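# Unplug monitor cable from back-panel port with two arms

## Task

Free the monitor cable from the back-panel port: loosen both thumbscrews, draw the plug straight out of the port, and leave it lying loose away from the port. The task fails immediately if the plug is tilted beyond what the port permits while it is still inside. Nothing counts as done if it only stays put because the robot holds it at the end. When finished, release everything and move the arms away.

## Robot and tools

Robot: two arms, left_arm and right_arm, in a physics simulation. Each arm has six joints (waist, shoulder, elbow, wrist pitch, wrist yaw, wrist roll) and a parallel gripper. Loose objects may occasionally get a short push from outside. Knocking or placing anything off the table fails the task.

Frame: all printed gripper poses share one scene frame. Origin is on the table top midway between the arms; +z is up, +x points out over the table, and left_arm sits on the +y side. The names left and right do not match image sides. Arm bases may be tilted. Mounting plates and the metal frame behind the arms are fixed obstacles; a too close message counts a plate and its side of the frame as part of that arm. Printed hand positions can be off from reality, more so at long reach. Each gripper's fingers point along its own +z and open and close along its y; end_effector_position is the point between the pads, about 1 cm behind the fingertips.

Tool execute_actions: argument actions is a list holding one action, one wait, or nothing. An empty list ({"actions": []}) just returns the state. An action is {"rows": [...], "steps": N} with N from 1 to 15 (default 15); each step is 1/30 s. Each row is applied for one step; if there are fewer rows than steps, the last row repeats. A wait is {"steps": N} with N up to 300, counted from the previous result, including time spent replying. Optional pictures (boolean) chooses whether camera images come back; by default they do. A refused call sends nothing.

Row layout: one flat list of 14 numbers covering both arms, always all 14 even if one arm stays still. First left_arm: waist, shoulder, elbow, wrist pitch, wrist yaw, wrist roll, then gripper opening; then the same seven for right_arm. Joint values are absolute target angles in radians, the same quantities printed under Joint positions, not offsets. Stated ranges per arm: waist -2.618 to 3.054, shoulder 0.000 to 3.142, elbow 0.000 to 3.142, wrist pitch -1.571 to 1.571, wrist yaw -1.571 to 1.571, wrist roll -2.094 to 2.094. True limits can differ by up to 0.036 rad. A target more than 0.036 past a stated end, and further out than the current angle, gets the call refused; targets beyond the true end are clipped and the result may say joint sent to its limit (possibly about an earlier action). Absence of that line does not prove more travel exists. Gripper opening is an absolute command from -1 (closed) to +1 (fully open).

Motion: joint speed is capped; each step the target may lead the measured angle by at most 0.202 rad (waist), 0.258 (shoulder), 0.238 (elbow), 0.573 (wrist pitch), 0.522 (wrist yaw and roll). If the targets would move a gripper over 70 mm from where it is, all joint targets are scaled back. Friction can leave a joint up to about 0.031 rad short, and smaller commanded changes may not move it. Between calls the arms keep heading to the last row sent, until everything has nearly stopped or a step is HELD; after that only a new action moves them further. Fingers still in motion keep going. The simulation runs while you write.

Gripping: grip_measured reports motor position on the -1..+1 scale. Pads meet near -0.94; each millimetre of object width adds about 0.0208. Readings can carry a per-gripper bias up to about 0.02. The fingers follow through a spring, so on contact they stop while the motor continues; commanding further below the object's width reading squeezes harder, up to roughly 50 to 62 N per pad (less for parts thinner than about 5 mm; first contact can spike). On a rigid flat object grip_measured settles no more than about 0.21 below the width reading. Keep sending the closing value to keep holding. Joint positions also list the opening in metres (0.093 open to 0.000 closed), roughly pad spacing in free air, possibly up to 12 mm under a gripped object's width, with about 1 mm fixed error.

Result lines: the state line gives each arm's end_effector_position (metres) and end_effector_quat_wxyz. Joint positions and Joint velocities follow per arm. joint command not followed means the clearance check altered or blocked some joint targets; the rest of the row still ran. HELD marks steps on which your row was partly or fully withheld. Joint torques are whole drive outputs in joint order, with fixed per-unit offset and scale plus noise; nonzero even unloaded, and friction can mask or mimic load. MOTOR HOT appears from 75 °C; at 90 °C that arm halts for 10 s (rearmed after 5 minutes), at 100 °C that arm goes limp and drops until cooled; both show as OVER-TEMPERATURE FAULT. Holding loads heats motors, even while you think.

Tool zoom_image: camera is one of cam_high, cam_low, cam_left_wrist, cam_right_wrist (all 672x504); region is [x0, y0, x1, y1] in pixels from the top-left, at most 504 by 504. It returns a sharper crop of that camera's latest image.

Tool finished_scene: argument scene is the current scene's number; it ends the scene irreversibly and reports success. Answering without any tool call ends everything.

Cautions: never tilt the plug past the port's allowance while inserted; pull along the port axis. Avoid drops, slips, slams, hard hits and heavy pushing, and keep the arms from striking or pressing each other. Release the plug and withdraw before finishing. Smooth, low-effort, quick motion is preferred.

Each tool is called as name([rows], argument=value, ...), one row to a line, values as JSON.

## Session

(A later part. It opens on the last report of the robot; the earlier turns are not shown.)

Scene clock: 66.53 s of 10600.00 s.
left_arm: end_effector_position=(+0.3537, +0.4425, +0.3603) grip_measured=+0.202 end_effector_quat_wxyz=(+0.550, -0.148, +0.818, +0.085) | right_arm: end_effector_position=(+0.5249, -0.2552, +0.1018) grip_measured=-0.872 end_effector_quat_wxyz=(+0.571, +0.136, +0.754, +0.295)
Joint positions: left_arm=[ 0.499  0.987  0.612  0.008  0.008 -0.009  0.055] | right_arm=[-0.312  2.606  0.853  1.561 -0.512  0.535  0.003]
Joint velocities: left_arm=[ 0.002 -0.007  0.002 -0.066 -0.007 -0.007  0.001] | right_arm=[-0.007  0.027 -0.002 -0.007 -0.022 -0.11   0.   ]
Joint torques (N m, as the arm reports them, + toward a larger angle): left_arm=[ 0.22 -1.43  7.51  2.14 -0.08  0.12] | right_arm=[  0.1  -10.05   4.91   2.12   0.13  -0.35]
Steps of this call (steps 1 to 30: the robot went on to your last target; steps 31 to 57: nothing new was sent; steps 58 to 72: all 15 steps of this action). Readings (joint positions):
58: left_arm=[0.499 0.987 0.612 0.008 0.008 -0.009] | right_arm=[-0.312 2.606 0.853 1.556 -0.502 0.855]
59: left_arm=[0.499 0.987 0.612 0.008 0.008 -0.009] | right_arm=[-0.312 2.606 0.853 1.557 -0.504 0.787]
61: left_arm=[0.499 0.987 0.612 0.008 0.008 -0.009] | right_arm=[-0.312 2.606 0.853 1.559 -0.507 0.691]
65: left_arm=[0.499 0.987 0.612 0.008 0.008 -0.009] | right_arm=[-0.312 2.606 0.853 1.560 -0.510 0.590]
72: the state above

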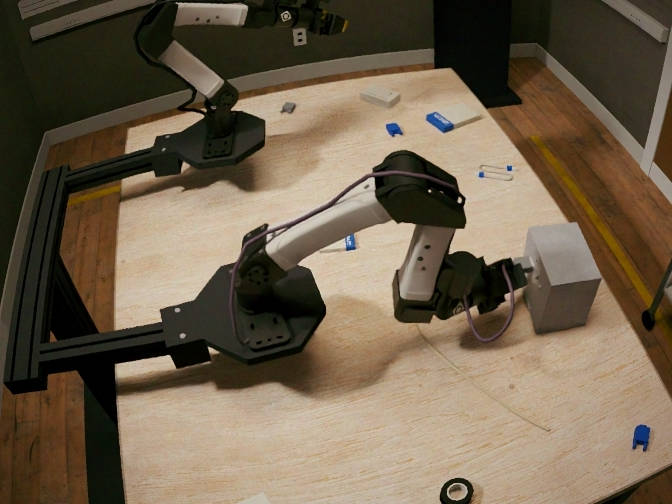

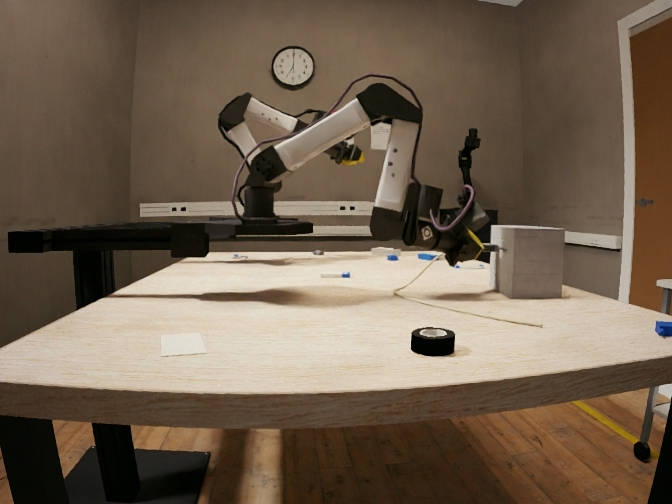

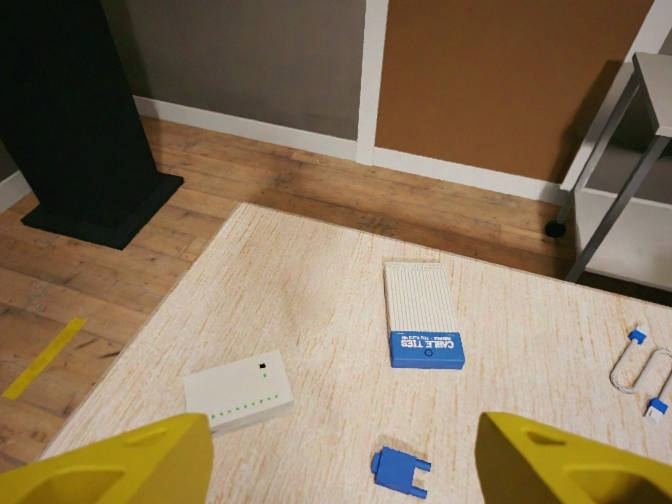

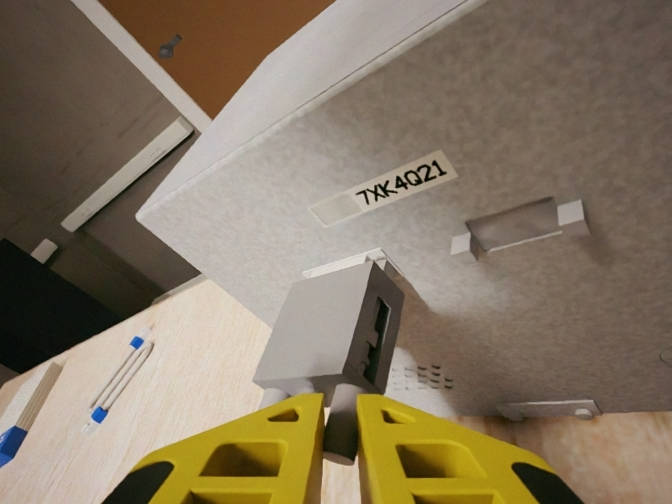

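execute_actions([
  {"rows":[[0.5,1,0.6,0,0,0,0.2,-0.31,2.6,0.87,1.54,-0.52,0.5,-0.6],[0.5,1,0.6,0,0,0,0.2,-0.31,2.6,0.87,1.54,-0.52,0.5,-0.6],[0.5,1,0.6,0,0,0,0.2,-0.31,2.6,0.87,1.54,-0.52,2,-0.6]]},
], pictures=false)

execute_actions([
  {"rows":[[0.5,1,0.6,0,0,0,0.2,-0.31,2.6,0.87,1.55,-0.52,1.75,-0.9],[0.5,1,0.6,0,0,0,0.2,-0.31,2.6,0.87,1.55,-0.52,1.75,-0.9],[0.5,1,0.6,0,0,0,0.2,-0.31,2.6,0.87,1.55,-0.52,0.2,-0.9]]},
], pictures=false)

execute_actions([
  {"rows":[[0.5,1,0.6,0,0,0,0.2,-0.31,2.6,0.87,1.54,-0.52,0.5,-0.6],[0.5,1,0.6,0,0,0,0.2,-0.31,2.6,0.87,1.54,-0.52,0.5,-0.6],[0.5,1,0.6,0,0,0,0.2,-0.31,2.6,0.87,1.54,-0.52,2,-0.6]]},
], pictures=false)

execute_actions([
  {"rows":[[0.5,1,0.6,0,0,0,0.2,-0.31,2.6,0.87,1.55,-0.52,1.75,-0.9],[0.5,1,0.6,0,0,0,0.2,-0.31,2.6,0.87,1.55,-0.52,1.75,-0.9],[0.5,1,0.6,0,0,0,0.2,-0.31,2.6,0.87,1.55,-0.52,0.2,-0.9]]},
], pictures=false)

execute_actions([
  {"rows":[[0.5,1,0.6,0,0,0,0.2,-0.31,2.6,0.87,1.54,-0.52,0.5,-0.6],[0.5,1,0.6,0,0,0,0.2,-0.31,2.6,0.87,1.54,-0.52,0.5,-0.6],[0.5,1,0.6,0,0,0,0.2,-0.31,2.6,0.87,1.54,-0.52,2,-0.6]]},
], pictures=false)

execute_actions([
  {"rows":[[0.5,1,0.6,0,0,0,0.2,-0.31,2.6,0.87,1.55,-0.52,1.75,-0.9],[0.5,1,0.6,0,0,0,0.2,-0.31,2.6,0.87,1.55,-0.52,1.75,-0.9],[0.5,1,0.6,0,0,0,0.2,-0.31,2.6,0.87,1.55,-0.52,0.2,-0.9]]},
], pictures=false)

execute_actions([
  {"rows":[[0.5,1,0.6,0,0,0,0.2,-0.31,2.6,0.87,1.54,-0.52,0.5,-0.6],[0.5,1,0.6,0,0,0,0.2,-0.31,2.6,0.87,1.54,-0.52,0.5,-0.6],[0.5,1,0.6,0,0,0,0.2,-0.31,2.6,0.87,1.54,-0.52,2,-0.6]]},
], pictures=false)

execute_actions([
  {"rows":[[0.5,1,0.6,0,0,0,0.2,-0.31,2.6,0.87,1.55,-0.52,1.75,-0.9],[0.5,1,0.6,0,0,0,0.2,-0.31,2.6,0.87,1.55,-0.52,1.75,-0.9],[0.5,1,0.6,0,0,0,0.2,-0.31,2.6,0.87,1.55,-0.52,0.2,-0.9]]},
])

Scene clock: 79.60 s of 10600.00 s.
left_arm: end_effector_position=(+0.3537, +0.4425, +0.3603) grip_measured=+0.202 end_effector_quat_wxyz=(+0.550, -0.148, +0.818, +0.085) | right_arm: end_effector_position=(+0.5242, -0.2544, +0.0980) grip_measured=-0.601 end_effector_quat_wxyz=(+0.295, +0.545, +0.546, +0.564)
Joint positions: left_arm=[ 0.499  0.987  0.612  0.008  0.008 -0.009  0.055] | right_arm=[-0.312  2.606  0.855  1.542 -0.515  1.745  0.016]
Joint velocities: left_arm=[-0.012 -0.022 -0.017 -0.051  0.022 -0.007 -0.001] | right_arm=[-0.007 -0.002  0.007 -0.037  0.051  1.663 -0.001]
Joint torques (N m, as the arm reports them, + toward a larger angle): left_arm=[ 0.34 -1.45  7.48  2.17 -0.06  0.13] | right_arm=[  0.   -10.03   4.7    2.08   0.05  -0.09]
Steps of this call (steps 1 to 30: the robot went on to your last target; steps 31 to 90: nothing new was sent; then 9.57 s passed at rest; steps 91 to 105: all 15 steps of this action). Readings (joint positions):
91: left_arm=[0.499 0.987 0.612 0.008 0.008 -0.009] | right_arm=[-0.312 2.606 0.853 1.560 -0.513 0.520]
92: left_arm=[0.499 0.987 0.612 0.008 0.008 -0.009] | right_arm=[-0.312 2.606 0.855 1.557 -0.513 0.518]
94: left_arm=[0.499 0.987 0.612 0.008 0.008 -0.009] | right_arm=[-0.312 2.606 0.855 1.554 -0.514 0.703]
98: left_arm=[0.499 0.987 0.612 0.008 0.008 -0.009] | right_arm=[-0.312 2.606 0.855 1.547 -0.515 1.105]
105: the state above

Scene clock: 80.10 s of 10600.00 s.
left_arm: end_effector_position=(+0.3537, +0.4425, +0.3603) grip_measured=+0.202 end_effector_quat_wxyz=(+0.550, -0.148, +0.818, +0.085) | right_arm: end_effector_position=(+0.5241, -0.2533, +0.0992) grip_measured=-0.890 end_effector_quat_wxyz=(+0.566, +0.131, +0.759, +0.296)
Joint positions: left_arm=[ 0.499  0.987  0.612  0.008  0.008 -0.009  0.055] | right_arm=[-0.312  2.606  0.855  1.547 -0.522  0.525  0.002]
Joint velocities: left_arm=[-0.012 -0.007 -0.012  0.007 -0.095  0.022  0.   ] | right_arm=[ 0.012 -0.012  0.007  0.066 -0.154 -2.     0.   ]
Joint torques (N m, as the arm reports them, + toward a larger angle): left_arm=[ 0.26 -1.4   7.56  2.17 -0.1   0.12] | right_arm=[  0.08 -10.25   4.96   2.03   0.13  -0.47]
Steps of this call (steps 1 to 15: all 15 steps of this action). Readings (joint positions):
1: left_arm=[0.499 0.987 0.612 0.008 0.008 -0.009] | right_arm=[-0.312 2.606 0.855 1.542 -0.515 1.756]
2: left_arm=[0.499 0.987 0.612 0.008 0.008 -0.009] | right_arm=[-0.312 2.606 0.855 1.541 -0.515 1.756]
4: left_arm=[0.499 0.987 0.612 0.008 0.008 -0.009] | right_arm=[-0.312 2.606 0.855 1.541 -0.515 1.572]
8: left_arm=[0.499 0.987 0.612 0.008 0.008 -0.009] | right_arm=[-0.312 2.606 0.855 1.541 -0.517 1.176]
15: the state above

Scene clock: 80.60 s of 10600.00 s.
left_arm: end_effector_position=(+0.3537, +0.4425, +0.3603) grip_measured=+0.202 end_effector_quat_wxyz=(+0.550, -0.148, +0.818, +0.085) | right_arm: end_effector_position=(+0.5244, -0.2552, +0.0981) grip_measured=-0.601 end_effector_quat_wxyz=(+0.296, +0.545, +0.546, +0.563)
Joint positions: left_arm=[ 0.499  0.987  0.612  0.008  0.008 -0.009  0.055] | right_arm=[-0.314  2.606  0.856  1.541 -0.516  1.742  0.016]
Joint velocities: left_arm=[-0.007 -0.007  0.007 -0.037 -0.051 -0.007 -0.001] | right_arm=[-0.002 -0.002 -0.007 -0.022  0.007  1.736 -0.001]
Joint torques (N m, as the arm reports them, + toward a larger angle): left_arm=[ 0.28 -1.41  7.51  2.15 -0.09  0.12] | right_arm=[  0.25 -10.01   4.67   2.03   0.01  -0.11]
Steps of this call (steps 1 to 15: all 15 steps of this action). Readings (joint positions):
1: left_arm=[0.499 0.987 0.612 0.008 0.008 -0.009] | right_arm=[-0.312 2.606 0.855 1.548 -0.518 0.512]
2: left_arm=[0.499 0.987 0.612 0.008 0.008 -0.009] | right_arm=[-0.314 2.606 0.856 1.548 -0.515 0.511]
4: left_arm=[0.499 0.987 0.612 0.008 0.008 -0.009] | right_arm=[-0.314 2.606 0.856 1.547 -0.516 0.696]
8: left_arm=[0.499 0.987 0.612 0.008 0.008 -0.009] | right_arm=[-0.314 2.606 0.856 1.544 -0.516 1.099]
15: the state above

Scene clock: 81.10 s of 10600.00 s.
left_arm: end_effector_position=(+0.3537, +0.4425, +0.3603) grip_measured=+0.202 end_effector_quat_wxyz=(+0.550, -0.148, +0.818, +0.085) | right_arm: end_effector_position=(+0.5242, -0.2538, +0.0993) grip_measured=-0.890 end_effector_quat_wxyz=(+0.566, +0.129, +0.759, +0.295)
Joint positions: left_arm=[ 0.499  0.987  0.612  0.008  0.008 -0.009  0.055] | right_arm=[-0.314  2.606  0.856  1.546 -0.525  0.521  0.002]
Joint velocities: left_arm=[-0.002 -0.002 -0.002  0.007 -0.051 -0.081  0.   ] | right_arm=[-0.027 -0.017  0.012 -0.081 -0.037 -1.941 -0.001]
Joint torques (N m, as the arm reports them, + toward a larger angle): left_arm=[ 0.3  -1.34  7.41  2.17 -0.09  0.13] | right_arm=[  0.22 -10.15   4.74   2.11   0.17  -0.54]
Steps of this call (steps 1 to 15: all 15 steps of this action). Readings (joint positions):
1: left_arm=[0.499 0.987 0.612 0.008 0.008 -0.009] | right_arm=[-0.314 2.606 0.856 1.541 -0.516 1.753]
2: left_arm=[0.499 0.987 0.612 0.008 0.008 -0.009] | right_arm=[-0.314 2.606 0.856 1.540 -0.517 1.753]
4: left_arm=[0.499 0.987 0.612 0.008 0.008 -0.009] | right_arm=[-0.314 2.606 0.856 1.539 -0.517 1.569]
8: left_arm=[0.499 0.987 0.612 0.008 0.008 -0.009] | right_arm=[-0.314 2.606 0.856 1.540 -0.518 1.173]
15: the state above

Scene clock: 81.60 s of 10600.00 s.
left_arm: end_effector_position=(+0.3537, +0.4425, +0.3603) grip_measured=+0.202 end_effector_quat_wxyz=(+0.550, -0.148, +0.818, +0.085) | right_arm: end_effector_position=(+0.5248, -0.2547, +0.0987) grip_measured=-0.601 end_effector_quat_wxyz=(+0.296, +0.542, +0.547, +0.565)
Joint positions: left_arm=[ 0.499  0.987  0.612  0.008  0.008 -0.009  0.055] | right_arm=[-0.314  2.606  0.858  1.541 -0.52   1.741  0.016]
Joint velocities: left_arm=[-0.012 -0.012  0.012 -0.022 -0.051  0.007  0.001] | right_arm=[-0.017  0.002 -0.007 -0.037  0.007  1.678  0.001]
Joint torques (N m, as the arm reports them, + toward a larger angle): left_arm=[ 0.31 -1.29  7.5   2.14 -0.09  0.13] | right_arm=[  0.18 -10.02   4.7    2.2    0.04  -0.08]
Steps of this call (steps 1 to 15: all 15 steps of this action). Readings (joint positions):
1: left_arm=[0.499 0.987 0.612 0.008 0.008 -0.009] | right_arm=[-0.314 2.606 0.856 1.547 -0.523 0.509]
2: left_arm=[0.499 0.987 0.612 0.008 0.008 -0.009] | right_arm=[-0.314 2.606 0.857 1.547 -0.520 0.509]
4: left_arm=[0.499 0.987 0.612 0.008 0.008 -0.009] | right_arm=[-0.314 2.606 0.858 1.546 -0.520 0.694]
8: left_arm=[0.499 0.987 0.612 0.008 0.008 -0.009] | right_arm=[-0.314 2.606 0.858 1.543 -0.520 1.096]
15: the state above

Scene clock: 82.10 s of 10600.00 s.
left_arm: end_effector_position=(+0.3537, +0.4425, +0.3603) grip_measured=+0.202 end_effector_quat_wxyz=(+0.550, -0.148, +0.818, +0.085) | right_arm: end_effector_position=(+0.5246, -0.2537, +0.0992) grip_measured=-0.890 end_effector_quat_wxyz=(+0.566, +0.129, +0.759, +0.296)
Joint positions: left_arm=[ 0.499  0.987  0.612  0.008  0.008 -0.009  0.055] | right_arm=[-0.314  2.606  0.858  1.543 -0.526  0.522  0.002]
Joint velocities: left_arm=[-0.007 -0.007 -0.012  0.007  0.007 -0.007 -0.001] | right_arm=[-0.002 -0.012 -0.002  0.022 -0.066 -1.897  0.   ]
Joint torques (N m, as the arm reports them, + toward a larger angle): left_arm=[ 0.2  -1.38  7.56  2.14 -0.09  0.13] | right_arm=[  0.07 -10.08   4.43   2.09   0.26  -0.54]
Steps of this call (steps 1 to 15: all 15 steps of this action). Readings (joint positions):
1: left_arm=[0.499 0.987 0.612 0.008 0.008 -0.009] | right_arm=[-0.314 2.606 0.858 1.541 -0.520 1.752]
2: left_arm=[0.499 0.987 0.612 0.008 0.008 -0.009] | right_arm=[-0.314 2.606 0.858 1.539 -0.520 1.752]
4: left_arm=[0.499 0.987 0.612 0.008 0.008 -0.009] | right_arm=[-0.314 2.606 0.858 1.538 -0.520 1.567]
8: left_arm=[0.499 0.987 0.612 0.008 0.008 -0.009] | right_arm=[-0.314 2.606 0.858 1.538 -0.522 1.171]
15: the state above

Scene clock: 82.60 s of 10600.00 s.
left_arm: end_effector_position=(+0.3537, +0.4425, +0.3603) grip_measured=+0.202 end_effector_quat_wxyz=(+0.550, -0.148, +0.818, +0.085) | right_arm: end_effector_position=(+0.5251, -0.2549, +0.0988) grip_measured=-0.601 end_effector_quat_wxyz=(+0.296, +0.543, +0.547, +0.565)
Joint positions: left_arm=[ 0.499  0.987  0.612  0.008  0.008 -0.009  0.055] | right_arm=[-0.314  2.606  0.859  1.54  -0.52   1.741  0.016]
Joint velocities: left_arm=[-0.007  0.007 -0.007  0.007  0.007 -0.037  0.001] | right_arm=[ 0.027 -0.007  0.007  0.007 -0.037  1.663  0.   ]
Joint torques (N m, as the arm reports them, + toward a larger angle): left_arm=[ 0.22 -1.39  7.52  2.15 -0.09  0.12] | right_arm=[ 0.1  -9.83  4.5   2.12  0.06 -0.18]
Steps of this call (steps 1 to 15: all 15 steps of this action). Readings (joint positions):
1: left_arm=[0.499 0.987 0.612 0.008 0.008 -0.009] | right_arm=[-0.314 2.606 0.858 1.545 -0.523 0.511]
2: left_arm=[0.499 0.987 0.612 0.008 0.008 -0.009] | right_arm=[-0.315 2.606 0.859 1.545 -0.520 0.510]
4: left_arm=[0.499 0.987 0.612 0.008 0.008 -0.009] | right_arm=[-0.314 2.606 0.859 1.544 -0.520 0.695]
8: left_arm=[0.499 0.987 0.612 0.008 0.008 -0.009] | right_arm=[-0.314 2.606 0.859 1.542 -0.520 1.097]
15: the state above

Scene clock: 83.10 s of 10600.00 s.
left_arm: end_effector_position=(+0.3537, +0.4425, +0.3603) grip_measured=+0.202 end_effector_quat_wxyz=(+0.550, -0.148, +0.818, +0.085) | right_arm: end_effector_position=(+0.5247, -0.2536, +0.0993) grip_measured=-0.890 end_effector_quat_wxyz=(+0.565, +0.129, +0.759, +0.297)
Joint positions: left_arm=[ 0.499  0.987  0.612  0.008  0.008 -0.009  0.055] | right_arm=[-0.314  2.606  0.859  1.542 -0.528  0.523  0.002]
Joint velocities: left_arm=[-0.017 -0.012 -0.007 -0.037  0.037  0.037  0.   ] | right_arm=[ 0.022  0.012  0.002  0.022 -0.037 -1.956 -0.001]
Joint torques (N m, as the arm reports them, + toward a larger angle): left_arm=[ 0.25 -1.41  7.41  2.14 -0.08  0.14] | right_arm=[  0.01 -10.44   4.43   2.11   0.29  -0.54]
Steps of this call (steps 1 to 15: all 15 steps of this action). Readings (joint positions):
1: left_arm=[0.499 0.987 0.612 0.008 0.008 -0.009] | right_arm=[-0.314 2.606 0.859 1.540 -0.520 1.753]
2: left_arm=[0.499 0.987 0.612 0.008 0.008 -0.009] | right_arm=[-0.314 2.606 0.859 1.537 -0.520 1.753]
4: left_arm=[0.499 0.987 0.612 0.008 0.008 -0.009] | right_arm=[-0.314 2.606 0.859 1.537 -0.521 1.568]
8: left_arm=[0.499 0.987 0.612 0.008 0.008 -0.009] | right_arm=[-0.314 2.606 0.859 1.537 -0.523 1.172]
15: the state above

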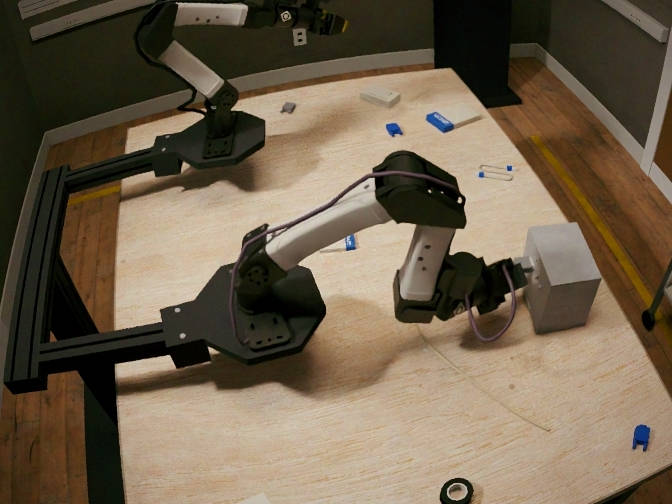

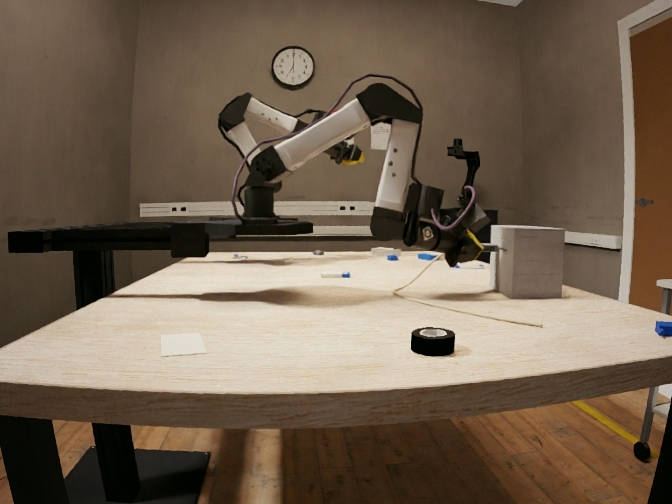

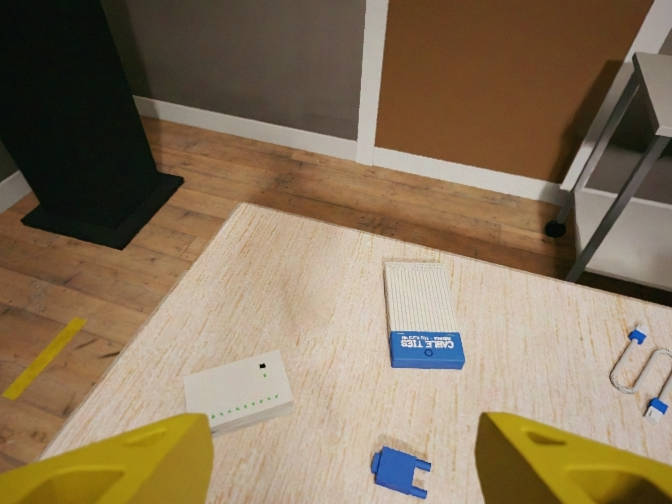

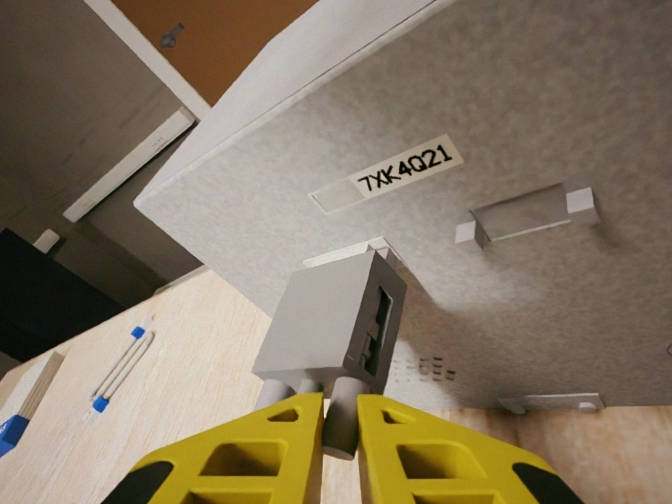

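execute_actions([
  {"rows":[[0.5,1,0.6,0,0,0,0.2,-0.31,2.6,0.86,1.54,-0.52,0.5,-0.6],[0.5,1,0.6,0,0,0,0.2,-0.31,2.6,0.86,1.54,-0.52,2,-0.6]]},
], pictures=false)

execute_actions([
  {"rows":[[0.5,1,0.6,0,0,0,0.2,-0.31,2.6,0.86,1.55,-0.52,1.8,-0.95],[0.5,1,0.6,0,0,0,0.2,-0.31,2.6,0.86,1.55,-0.52,0.2,-0.95]]},
], pictures=false)

execute_actions([
  {"rows":[[0.5,1,0.6,0,0,0,0.2,-0.31,2.6,0.86,1.54,-0.52,0.5,-0.6],[0.5,1,0.6,0,0,0,0.2,-0.31,2.6,0.86,1.54,-0.52,2,-0.6]]},
], pictures=false)

execute_actions([
  {"rows":[[0.5,1,0.6,0,0,0,0.2,-0.31,2.6,0.86,1.55,-0.52,1.8,-0.95],[0.5,1,0.6,0,0,0,0.2,-0.31,2.6,0.86,1.55,-0.52,0.2,-0.95]]},
], pictures=false)

execute_actions([
  {"rows":[[0.5,1,0.6,0,0,0,0.2,-0.31,2.6,0.86,1.54,-0.52,0.5,-0.6],[0.5,1,0.6,0,0,0,0.2,-0.31,2.6,0.86,1.54,-0.52,2,-0.6]]},
], pictures=false)

execute_actions([
  {"rows":[[0.5,1,0.6,0,0,0,0.2,-0.31,2.6,0.86,1.55,-0.52,1.8,-0.95],[0.5,1,0.6,0,0,0,0.2,-0.31,2.6,0.86,1.55,-0.52,0.2,-0.95]]},
], pictures=false)

execute_actions([
  {"rows":[[0.5,1,0.6,0,0,0,0.2,-0.31,2.6,0.86,1.54,-0.52,0.5,-0.6],[0.5,1,0.6,0,0,0,0.2,-0.31,2.6,0.86,1.54,-0.52,2,-0.6]]},
], pictures=false)

execute_actions([
  {"rows":[[0.5,1,0.6,0,0,0,0.2,-0.31,2.6,0.86,1.55,-0.52,1.8,-0.95],[0.5,1,0.6,0,0,0,0.2,-0.31,2.6,0.86,1.55,-0.52,0.2,-0.95]]},
], pictures=false)

execute_actions([
  {"rows":[[0.5,1,0.6,0,0,0,0.2,-0.31,2.6,0.86,1.54,-0.52,0.5,-0.6],[0.5,1,0.6,0,0,0,0.2,-0.31,2.6,0.86,1.54,-0.52,2,-0.6]]},
], pictures=false)

execute_actions([
  {"rows":[[0.5,1,0.6,0,0,0,0.2,-0.31,2.6,0.86,1.55,-0.52,1.8,-0.95],[0.5,1,0.6,0,0,0,0.2,-0.31,2.6,0.86,1.55,-0.52,0.2,-0.95]]},
], pictures=false)

execute_actions([
  {"rows":[[0.5,1,0.6,0,0,0,0.2,-0.31,2.6,0.86,1.54,-0.52,0.5,-0.6],[0.5,1,0.6,0,0,0,0.2,-0.31,2.6,0.86,1.54,-0.52,1.8,-0.6]],"steps":10},
])

zoom_image(camera="cam_right_wrist", region=[220,220,460,480])

Scene clock: 99.77 s of 10600.00 s.
left_arm: end_effector_position=(+0.3537, +0.4425, +0.3603) grip_measured=+0.202 end_effector_quat_wxyz=(+0.550, -0.148, +0.818, +0.085) | right_arm: end_effector_position=(+0.5248, -0.2543, +0.1000) grip_measured=-0.601 end_effector_quat_wxyz=(+0.304, +0.532, +0.556, +0.562)
Joint positions: left_arm=[ 0.499  0.987  0.612  0.008  0.008 -0.009  0.055] | right_arm=[-0.314  2.604  0.857  1.542 -0.525  1.71   0.016]
Joint velocities: left_arm=[ 0.002 -0.007 -0.012 -0.051  0.022  0.066  0.   ] | right_arm=[-0.012 -0.002  0.017  0.022  0.037  1.868 -0.   ]
Joint torques (N m, as the arm reports them, + toward a larger angle): left_arm=[ 0.22 -1.44  7.64  2.15 -0.08  0.13] | right_arm=[  0.2  -10.01   3.69   2.13   0.2   -0.11]
Steps of this call (steps 1 to 30: the robot went on to your last target; steps 31 to 90: nothing new was sent; then 13.17 s passed at rest; steps 91 to 105: all 15 steps of this action). Readings (joint positions):
91: left_arm=[0.499 0.987 0.612 0.008 0.008 -0.009] | right_arm=[-0.314 2.606 0.857 1.554 -0.529 0.352]
92: left_arm=[0.499 0.987 0.612 0.008 0.008 -0.009] | right_arm=[-0.315 2.604 0.857 1.556 -0.526 0.442]
94: left_arm=[0.499 0.987 0.612 0.008 0.008 -0.009] | right_arm=[-0.314 2.604 0.857 1.552 -0.526 0.643]
98: left_arm=[0.499 0.987 0.612 0.008 0.008 -0.009] | right_arm=[-0.314 2.604 0.857 1.547 -0.525 1.045]
105: the state above

Scene clock: 100.27 s of 10600.00 s.
left_arm: end_effector_position=(+0.3537, +0.4425, +0.3603) grip_measured=+0.202 end_effector_quat_wxyz=(+0.550, -0.148, +0.818, +0.085) | right_arm: end_effector_position=(+0.5239, -0.2528, +0.0991) grip_measured=-0.936 end_effector_quat_wxyz=(+0.572, +0.108, +0.762, +0.282)
Joint positions: left_arm=[ 0.499  0.987  0.612  0.008  0.008 -0.009  0.055] | right_arm=[-0.314  2.605  0.856  1.542 -0.531  0.468  0.   ]
Joint velocities: left_arm=[-0.007  0.007 -0.007 -0.051  0.066 -0.007  0.001] | right_arm=[ 0.007  0.002 -0.027  0.066 -0.007 -1.311 -0.   ]
Joint torques (N m, as the arm reports them, + toward a larger angle): left_arm=[ 0.19 -1.43  7.57  2.16 -0.08  0.12] | right_arm=[-0.06 -9.97  3.64  2.09  0.15 -0.85]
Steps of this call (steps 1 to 15: all 15 steps of this action). Readings (joint positions):
1: left_arm=[0.499 0.987 0.612 0.008 0.008 -0.009] | right_arm=[-0.314 2.604 0.857 1.541 -0.526 1.734]
2: left_arm=[0.499 0.987 0.612 0.008 0.008 -0.009] | right_arm=[-0.314 2.605 0.857 1.535 -0.524 1.653]
4: left_arm=[0.499 0.987 0.612 0.008 0.008 -0.009] | right_arm=[-0.314 2.605 0.857 1.537 -0.524 1.453]
8: left_arm=[0.499 0.987 0.612 0.008 0.008 -0.009] | right_arm=[-0.314 2.605 0.857 1.536 -0.524 1.060]
15: the state above

Scene clock: 100.77 s of 10600.00 s.
left_arm: end_effector_position=(+0.3537, +0.4425, +0.3603) grip_measured=+0.202 end_effector_quat_wxyz=(+0.550, -0.148, +0.818, +0.085) | right_arm: end_effector_position=(+0.5244, -0.2544, +0.0994) grip_measured=-0.601 end_effector_quat_wxyz=(+0.286, +0.551, +0.538, +0.570)
Joint positions: left_arm=[ 0.499  0.987  0.612  0.008  0.008 -0.009  0.055] | right_arm=[-0.314  2.604  0.856  1.541 -0.524  1.774  0.016]
Joint velocities: left_arm=[-0.007  0.017  0.012  0.037 -0.037 -0.066 -0.   ] | right_arm=[-0.007 -0.002 -0.007 -0.037 -0.022  1.502 -0.001]
Joint torques (N m, as the arm reports them, + toward a larger angle): left_arm=[ 0.18 -1.35  7.46  2.14 -0.08  0.12] | right_arm=[ 0.33 -9.89  3.8   2.04  0.07 -0.12]
Steps of this call (steps 1 to 15: all 15 steps of this action). Readings (joint positions):
1: left_arm=[0.499 0.987 0.612 0.008 0.008 -0.009] | right_arm=[-0.314 2.605 0.855 1.545 -0.526 0.470]
2: left_arm=[0.499 0.987 0.612 0.008 0.008 -0.009] | right_arm=[-0.315 2.604 0.856 1.548 -0.524 0.555]
4: left_arm=[0.499 0.987 0.612 0.008 0.008 -0.009] | right_arm=[-0.314 2.604 0.856 1.547 -0.524 0.756]
8: left_arm=[0.499 0.987 0.612 0.008 0.008 -0.009] | right_arm=[-0.314 2.604 0.856 1.543 -0.524 1.158]
15: the state above

Scene clock: 101.27 s of 10600.00 s.
left_arm: end_effector_position=(+0.3537, +0.4425, +0.3603) grip_measured=+0.202 end_effector_quat_wxyz=(+0.550, -0.148, +0.818, +0.085) | right_arm: end_effector_position=(+0.5237, -0.2529, +0.0991) grip_measured=-0.936 end_effector_quat_wxyz=(+0.569, +0.116, +0.761, +0.288)
Joint positions: left_arm=[ 0.499  0.987  0.612  0.008  0.008 -0.009  0.055] | right_arm=[-0.314  2.605  0.855  1.542 -0.53   0.49   0.   ]
Joint velocities: left_arm=[-0.002 -0.012 -0.012 -0.007 -0.051 -0.022 -0.001] | right_arm=[-0.007  0.017 -0.022  0.11  -0.022 -1.56  -0.   ]
Joint torques (N m, as the arm reports them, + toward a larger angle): left_arm=[ 0.36 -1.49  7.63  2.13 -0.09  0.14] | right_arm=[ 0.25 -9.95  3.82  2.    0.2  -0.8 ]
Steps of this call (steps 1 to 15: all 15 steps of this action). Readings (joint positions):
1: left_arm=[0.499 0.987 0.612 0.008 0.008 -0.009] | right_arm=[-0.314 2.604 0.856 1.540 -0.524 1.786]
2: left_arm=[0.499 0.987 0.612 0.008 0.008 -0.009] | right_arm=[-0.314 2.605 0.856 1.535 -0.523 1.703]
4: left_arm=[0.499 0.987 0.612 0.008 0.008 -0.009] | right_arm=[-0.314 2.605 0.856 1.537 -0.523 1.503]
8: left_arm=[0.499 0.987 0.612 0.008 0.008 -0.009] | right_arm=[-0.314 2.605 0.856 1.536 -0.524 1.110]
15: the state above

Scene clock: 101.77 s of 10600.00 s.
left_arm: end_effector_position=(+0.3537, +0.4425, +0.3603) grip_measured=+0.202 end_effector_quat_wxyz=(+0.550, -0.148, +0.818, +0.085) | right_arm: end_effector_position=(+0.5241, -0.2543, +0.0990) grip_measured=-0.601 end_effector_quat_wxyz=(+0.283, +0.554, +0.536, +0.571)
Joint positions: left_arm=[ 0.499  0.987  0.612  0.008  0.008 -0.009  0.055] | right_arm=[-0.314  2.604  0.855  1.541 -0.523  1.782  0.016]
Joint velocities: left_arm=[ 0.007 -0.007  0.012  0.081 -0.037  0.007  0.001] | right_arm=[ 0.007 -0.002  0.007 -0.022 -0.037  1.399  0.   ]
Joint torques (N m, as the arm reports them, + toward a larger angle): left_arm=[ 0.26 -1.53  7.55  2.14 -0.1   0.15] | right_arm=[ 0.33 -9.98  3.95  2.09  0.04 -0.17]
Steps of this call (steps 1 to 15: all 15 steps of this action). Readings (joint positions):
1: left_arm=[0.499 0.987 0.612 0.008 0.008 -0.009] | right_arm=[-0.314 2.605 0.854 1.545 -0.526 0.486]
2: left_arm=[0.499 0.987 0.612 0.008 0.008 -0.009] | right_arm=[-0.314 2.604 0.855 1.547 -0.523 0.571]
4: left_arm=[0.499 0.987 0.612 0.008 0.008 -0.009] | right_arm=[-0.314 2.604 0.855 1.545 -0.523 0.772]
8: left_arm=[0.499 0.987 0.612 0.008 0.008 -0.009] | right_arm=[-0.314 2.604 0.855 1.543 -0.523 1.174]
15: the state above

Scene clock: 102.27 s of 10600.00 s.
left_arm: end_effector_position=(+0.3537, +0.4425, +0.3603) grip_measured=+0.202 end_effector_quat_wxyz=(+0.550, -0.148, +0.818, +0.085) | right_arm: end_effector_position=(+0.5234, -0.2529, +0.0990) grip_measured=-0.936 end_effector_quat_wxyz=(+0.568, +0.118, +0.761, +0.289)
Joint positions: left_arm=[ 0.499  0.987  0.612  0.008  0.008 -0.009  0.055] | right_arm=[-0.314  2.604  0.853  1.542 -0.53   0.493  0.   ]
Joint velocities: left_arm=[ 0.007  0.012  0.017  0.007 -0.037 -0.051 -0.001] | right_arm=[-0.007 -0.002 -0.032  0.037 -0.007 -1.59   0.   ]
Joint torques (N m, as the arm reports them, + toward a larger angle): left_arm=[ 0.27 -1.28  7.57  2.16 -0.07  0.12] | right_arm=[ 0.09 -9.8   4.    2.06  0.22 -0.68]
Steps of this call (steps 1 to 15: all 15 steps of this action). Readings (joint positions):
1: left_arm=[0.499 0.987 0.612 0.008 0.008 -0.009] | right_arm=[-0.314 2.604 0.855 1.540 -0.523 1.792]
2: left_arm=[0.499 0.987 0.612 0.008 0.008 -0.009] | right_arm=[-0.314 2.604 0.855 1.536 -0.522 1.709]
4: left_arm=[0.499 0.987 0.612 0.008 0.008 -0.009] | right_arm=[-0.314 2.604 0.855 1.537 -0.522 1.509]
8: left_arm=[0.499 0.987 0.612 0.008 0.008 -0.009] | right_arm=[-0.314 2.604 0.855 1.537 -0.523 1.116]
15: the state above

Scene clock: 102.77 s of 10600.00 s.
left_arm: end_effector_position=(+0.3537, +0.4425, +0.3603) grip_measured=+0.202 end_effector_quat_wxyz=(+0.550, -0.148, +0.818, +0.085) | right_arm: end_effector_position=(+0.5240, -0.2544, +0.0990) grip_measured=-0.601 end_effector_quat_wxyz=(+0.283, +0.554, +0.536, +0.571)
Joint positions: left_arm=[ 0.499  0.987  0.612  0.008  0.008 -0.009  0.055] | right_arm=[-0.314  2.603  0.854  1.541 -0.522  1.783  0.016]
Joint velocities: left_arm=[ 0.002 -0.002  0.002  0.022 -0.051  0.022  0.   ] | right_arm=[ 0.012 -0.017 -0.002 -0.095  0.037  1.443  0.001]
Joint torques (N m, as the arm reports them, + toward a larger angle): left_arm=[ 0.25 -1.34  7.58  2.15 -0.11  0.12] | right_arm=[ 0.06 -9.73  4.03  2.09  0.12 -0.14]
Steps of this call (steps 1 to 15: all 15 steps of this action). Readings (joint positions):
1: left_arm=[0.499 0.987 0.612 0.008 0.008 -0.009] | right_arm=[-0.314 2.604 0.853 1.545 -0.525 0.487]
2: left_arm=[0.499 0.987 0.612 0.008 0.008 -0.009] | right_arm=[-0.314 2.603 0.854 1.547 -0.522 0.572]
4: left_arm=[0.499 0.987 0.612 0.008 0.008 -0.009] | right_arm=[-0.314 2.603 0.854 1.545 -0.522 0.774]
8: left_arm=[0.499 0.987 0.612 0.008 0.008 -0.009] | right_arm=[-0.314 2.603 0.854 1.543 -0.522 1.176]
15: the state above

Scene clock: 103.27 s of 10600.00 s.
left_arm: end_effector_position=(+0.3537, +0.4425, +0.3603) grip_measured=+0.202 end_effector_quat_wxyz=(+0.550, -0.148, +0.818, +0.085) | right_arm: end_effector_position=(+0.5237, -0.2530, +0.0993) grip_measured=-0.936 end_effector_quat_wxyz=(+0.569, +0.118, +0.761, +0.289)
Joint positions: left_arm=[ 0.499  0.987  0.612  0.008  0.008 -0.009  0.055] | right_arm=[-0.314  2.603  0.854  1.542 -0.529  0.493  0.   ]
Joint velocities: left_arm=[ 0.007 -0.017  0.007  0.037 -0.081 -0.037 -0.   ] | right_arm=[-0.027 -0.007 -0.002 -0.007 -0.095 -1.619 -0.001]
Joint torques (N m, as the arm reports them, + toward a larger angle): left_arm=[ 0.28 -1.43  7.52  2.14 -0.1   0.13] | right_arm=[ 0.29 -9.77  3.97  2.09  0.26 -0.75]
Steps of this call (steps 1 to 15: all 15 steps of this action). Readings (joint positions):
1: left_arm=[0.499 0.987 0.612 0.008 0.008 -0.009] | right_arm=[-0.314 2.603 0.854 1.540 -0.522 1.793]
2: left_arm=[0.499 0.987 0.612 0.008 0.008 -0.009] | right_arm=[-0.314 2.603 0.854 1.537 -0.521 1.710]
4: left_arm=[0.499 0.987 0.612 0.008 0.008 -0.009] | right_arm=[-0.314 2.603 0.854 1.536 -0.521 1.510]
8: left_arm=[0.499 0.987 0.612 0.008 0.008 -0.009] | right_arm=[-0.314 2.603 0.854 1.536 -0.523 1.117]
15: the state above

Scene clock: 103.77 s of 10600.00 s.
left_arm: end_effector_position=(+0.3537, +0.4425, +0.3603) grip_measured=+0.202 end_effector_quat_wxyz=(+0.550, -0.148, +0.818, +0.085) | right_arm: end_effector_position=(+0.5241, -0.2543, +0.0993) grip_measured=-0.601 end_effector_quat_wxyz=(+0.283, +0.554, +0.536, +0.571)
Joint positions: left_arm=[ 0.499  0.987  0.612  0.008  0.008 -0.009  0.055] | right_arm=[-0.314  2.603  0.854  1.54  -0.523  1.783  0.016]
Joint velocities: left_arm=[-0.012 -0.012 -0.002 -0.037 -0.007 -0.007 -0.001] | right_arm=[-0.017  0.002 -0.012 -0.007  0.022  1.458 -0.001]
Joint torques (N m, as the arm reports them, + toward a larger angle): left_arm=[ 0.2  -1.44  7.63  2.18 -0.08  0.12] | right_arm=[ 0.05 -9.83  3.97  2.06  0.07 -0.09]
Steps of this call (steps 1 to 15: all 15 steps of this action). Readings (joint positions):
1: left_arm=[0.499 0.987 0.612 0.008 0.008 -0.009] | right_arm=[-0.314 2.603 0.853 1.544 -0.526 0.488]
2: left_arm=[0.499 0.987 0.612 0.008 0.008 -0.009] | right_arm=[-0.314 2.603 0.854 1.546 -0.523 0.572]
4: left_arm=[0.499 0.987 0.612 0.008 0.008 -0.009] | right_arm=[-0.314 2.603 0.854 1.544 -0.523 0.774]
8: left_arm=[0.499 0.987 0.612 0.008 0.008 -0.009] | right_arm=[-0.314 2.603 0.854 1.542 -0.523 1.176]
15: the state above

Scene clock: 104.27 s of 10600.00 s.
left_arm: end_effector_position=(+0.3537, +0.4425, +0.3603) grip_measured=+0.202 end_effector_quat_wxyz=(+0.550, -0.148, +0.818, +0.085) | right_arm: end_effector_position=(+0.5233, -0.2528, +0.0990) grip_measured=-0.936 end_effector_quat_wxyz=(+0.568, +0.118, +0.762, +0.289)
Joint positions: left_arm=[ 0.499  0.987  0.612  0.008  0.008 -0.009  0.055] | right_arm=[-0.313  2.603  0.853  1.541 -0.529  0.494  0.   ]
Joint velocities: left_arm=[-0.012  0.007 -0.012 -0.051  0.007  0.051 -0.001] | right_arm=[-0.017  0.002 -0.012  0.022 -0.037 -1.604 -0.001]
Joint torques (N m, as the arm reports them, + toward a larger angle): left_arm=[ 0.26 -1.43  7.5   2.16 -0.1   0.13] | right_arm=[ 0.35 -9.67  4.18  2.05  0.18 -0.7 ]
Steps of this call (steps 1 to 15: all 15 steps of this action). Readings (joint positions):
1: left_arm=[0.499 0.987 0.612 0.008 0.008 -0.009] | right_arm=[-0.314 2.603 0.854 1.540 -0.523 1.793]
2: left_arm=[0.499 0.987 0.612 0.008 0.008 -0.009] | right_arm=[-0.313 2.603 0.854 1.535 -0.522 1.710]
4: left_arm=[0.499 0.987 0.612 0.008 0.008 -0.009] | right_arm=[-0.313 2.603 0.854 1.536 -0.522 1.511]
8: left_arm=[0.499 0.987 0.612 0.008 0.008 -0.009] | right_arm=[-0.313 2.603 0.854 1.536 -0.523 1.117]
15: the state above

Scene clock: 104.60 s of 10600.00 s.
left_arm: end_effector_position=(+0.3537, +0.4425, +0.3603) grip_measured=+0.202 end_effector_quat_wxyz=(+0.550, -0.148, +0.818, +0.085) | right_arm: end_effector_position=(+0.5238, -0.2544, +0.0993) grip_measured=-0.601 end_effector_quat_wxyz=(+0.392, +0.435, +0.636, +0.502)
Joint positions: left_arm=[ 0.499  0.987  0.612  0.008  0.008 -0.009  0.055] | right_arm=[-0.314  2.603  0.853  1.542 -0.522  1.379  0.016]
Joint velocities: left_arm=[-0.002  0.007 -0.002 -0.022 -0.007 -0.051 -0.001] | right_arm=[ 0.002 -0.007 -0.002 -0.022  0.007  2.821 -0.   ]
Joint torques (N m, as the arm reports them, + toward a larger angle): left_arm=[ 0.19 -1.35  7.51  2.14 -0.09  0.14] | right_arm=[ 0.25 -9.82  4.19  2.06  0.01 -0.18]
Steps of this call (steps 1 to 10: all 10 steps of this action). Readings (joint positions):
1: left_arm=[0.499 0.987 0.612 0.008 0.008 -0.009] | right_arm=[-0.313 2.603 0.852 1.544 -0.525 0.489]
2: left_arm=[0.499 0.987 0.612 0.008 0.008 -0.009] | right_arm=[-0.314 2.603 0.853 1.547 -0.522 0.574]
4: left_arm=[0.499 0.987 0.612 0.008 0.008 -0.009] | right_arm=[-0.314 2.603 0.853 1.544 -0.522 0.775]
8: left_arm=[0.499 0.987 0.612 0.008 0.008 -0.009] | right_arm=[-0.314 2.603 0.853 1.542 -0.522 1.178]
10: the state above

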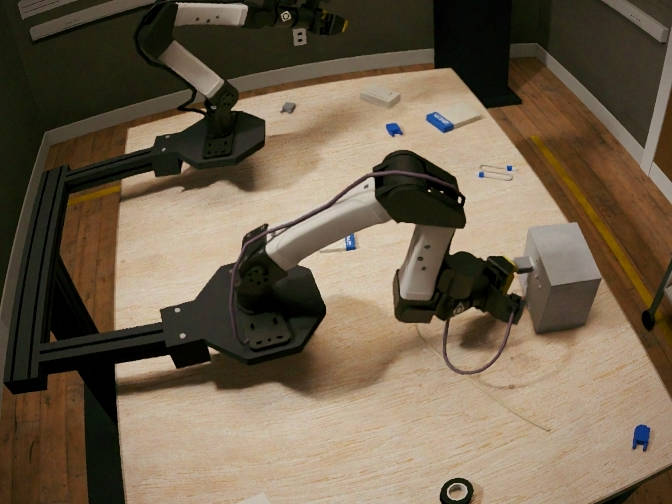

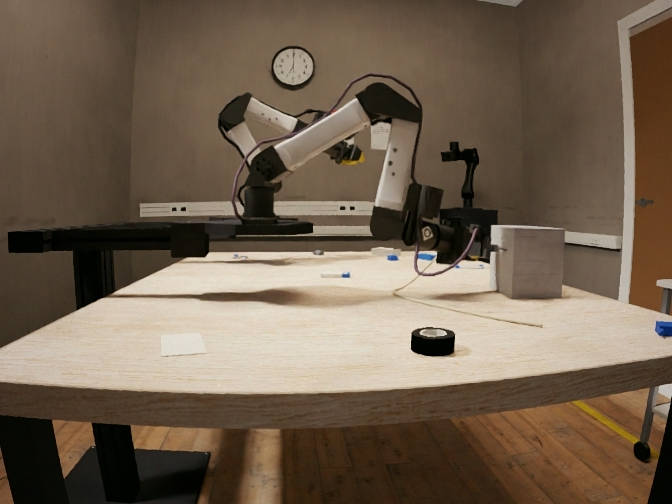

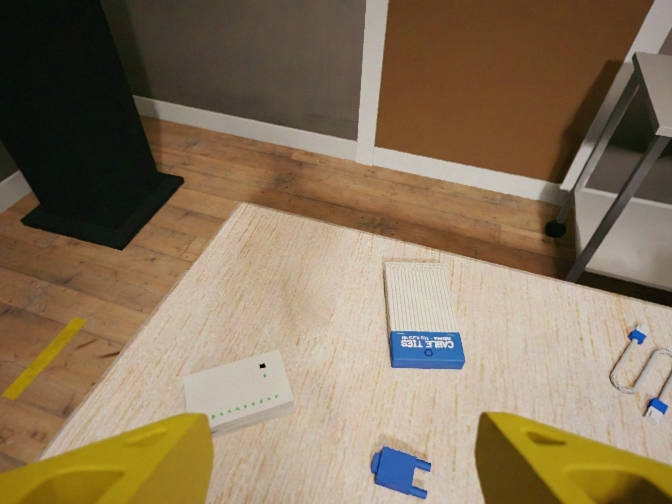

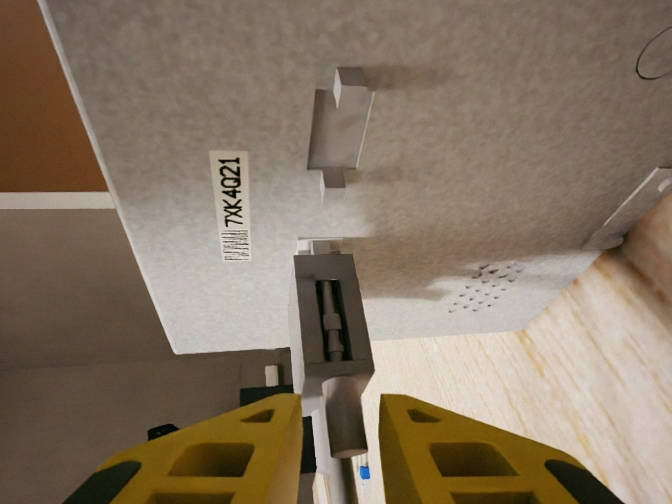

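Region (220, 220, 460, 480) of cam_right_wrist's 672x504 image, scaled by 1.938, with more detail than that image has; it fills the left 465 columns of this view, and the rest is white.

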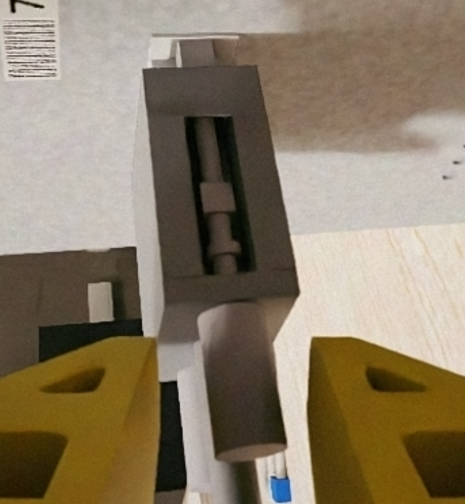

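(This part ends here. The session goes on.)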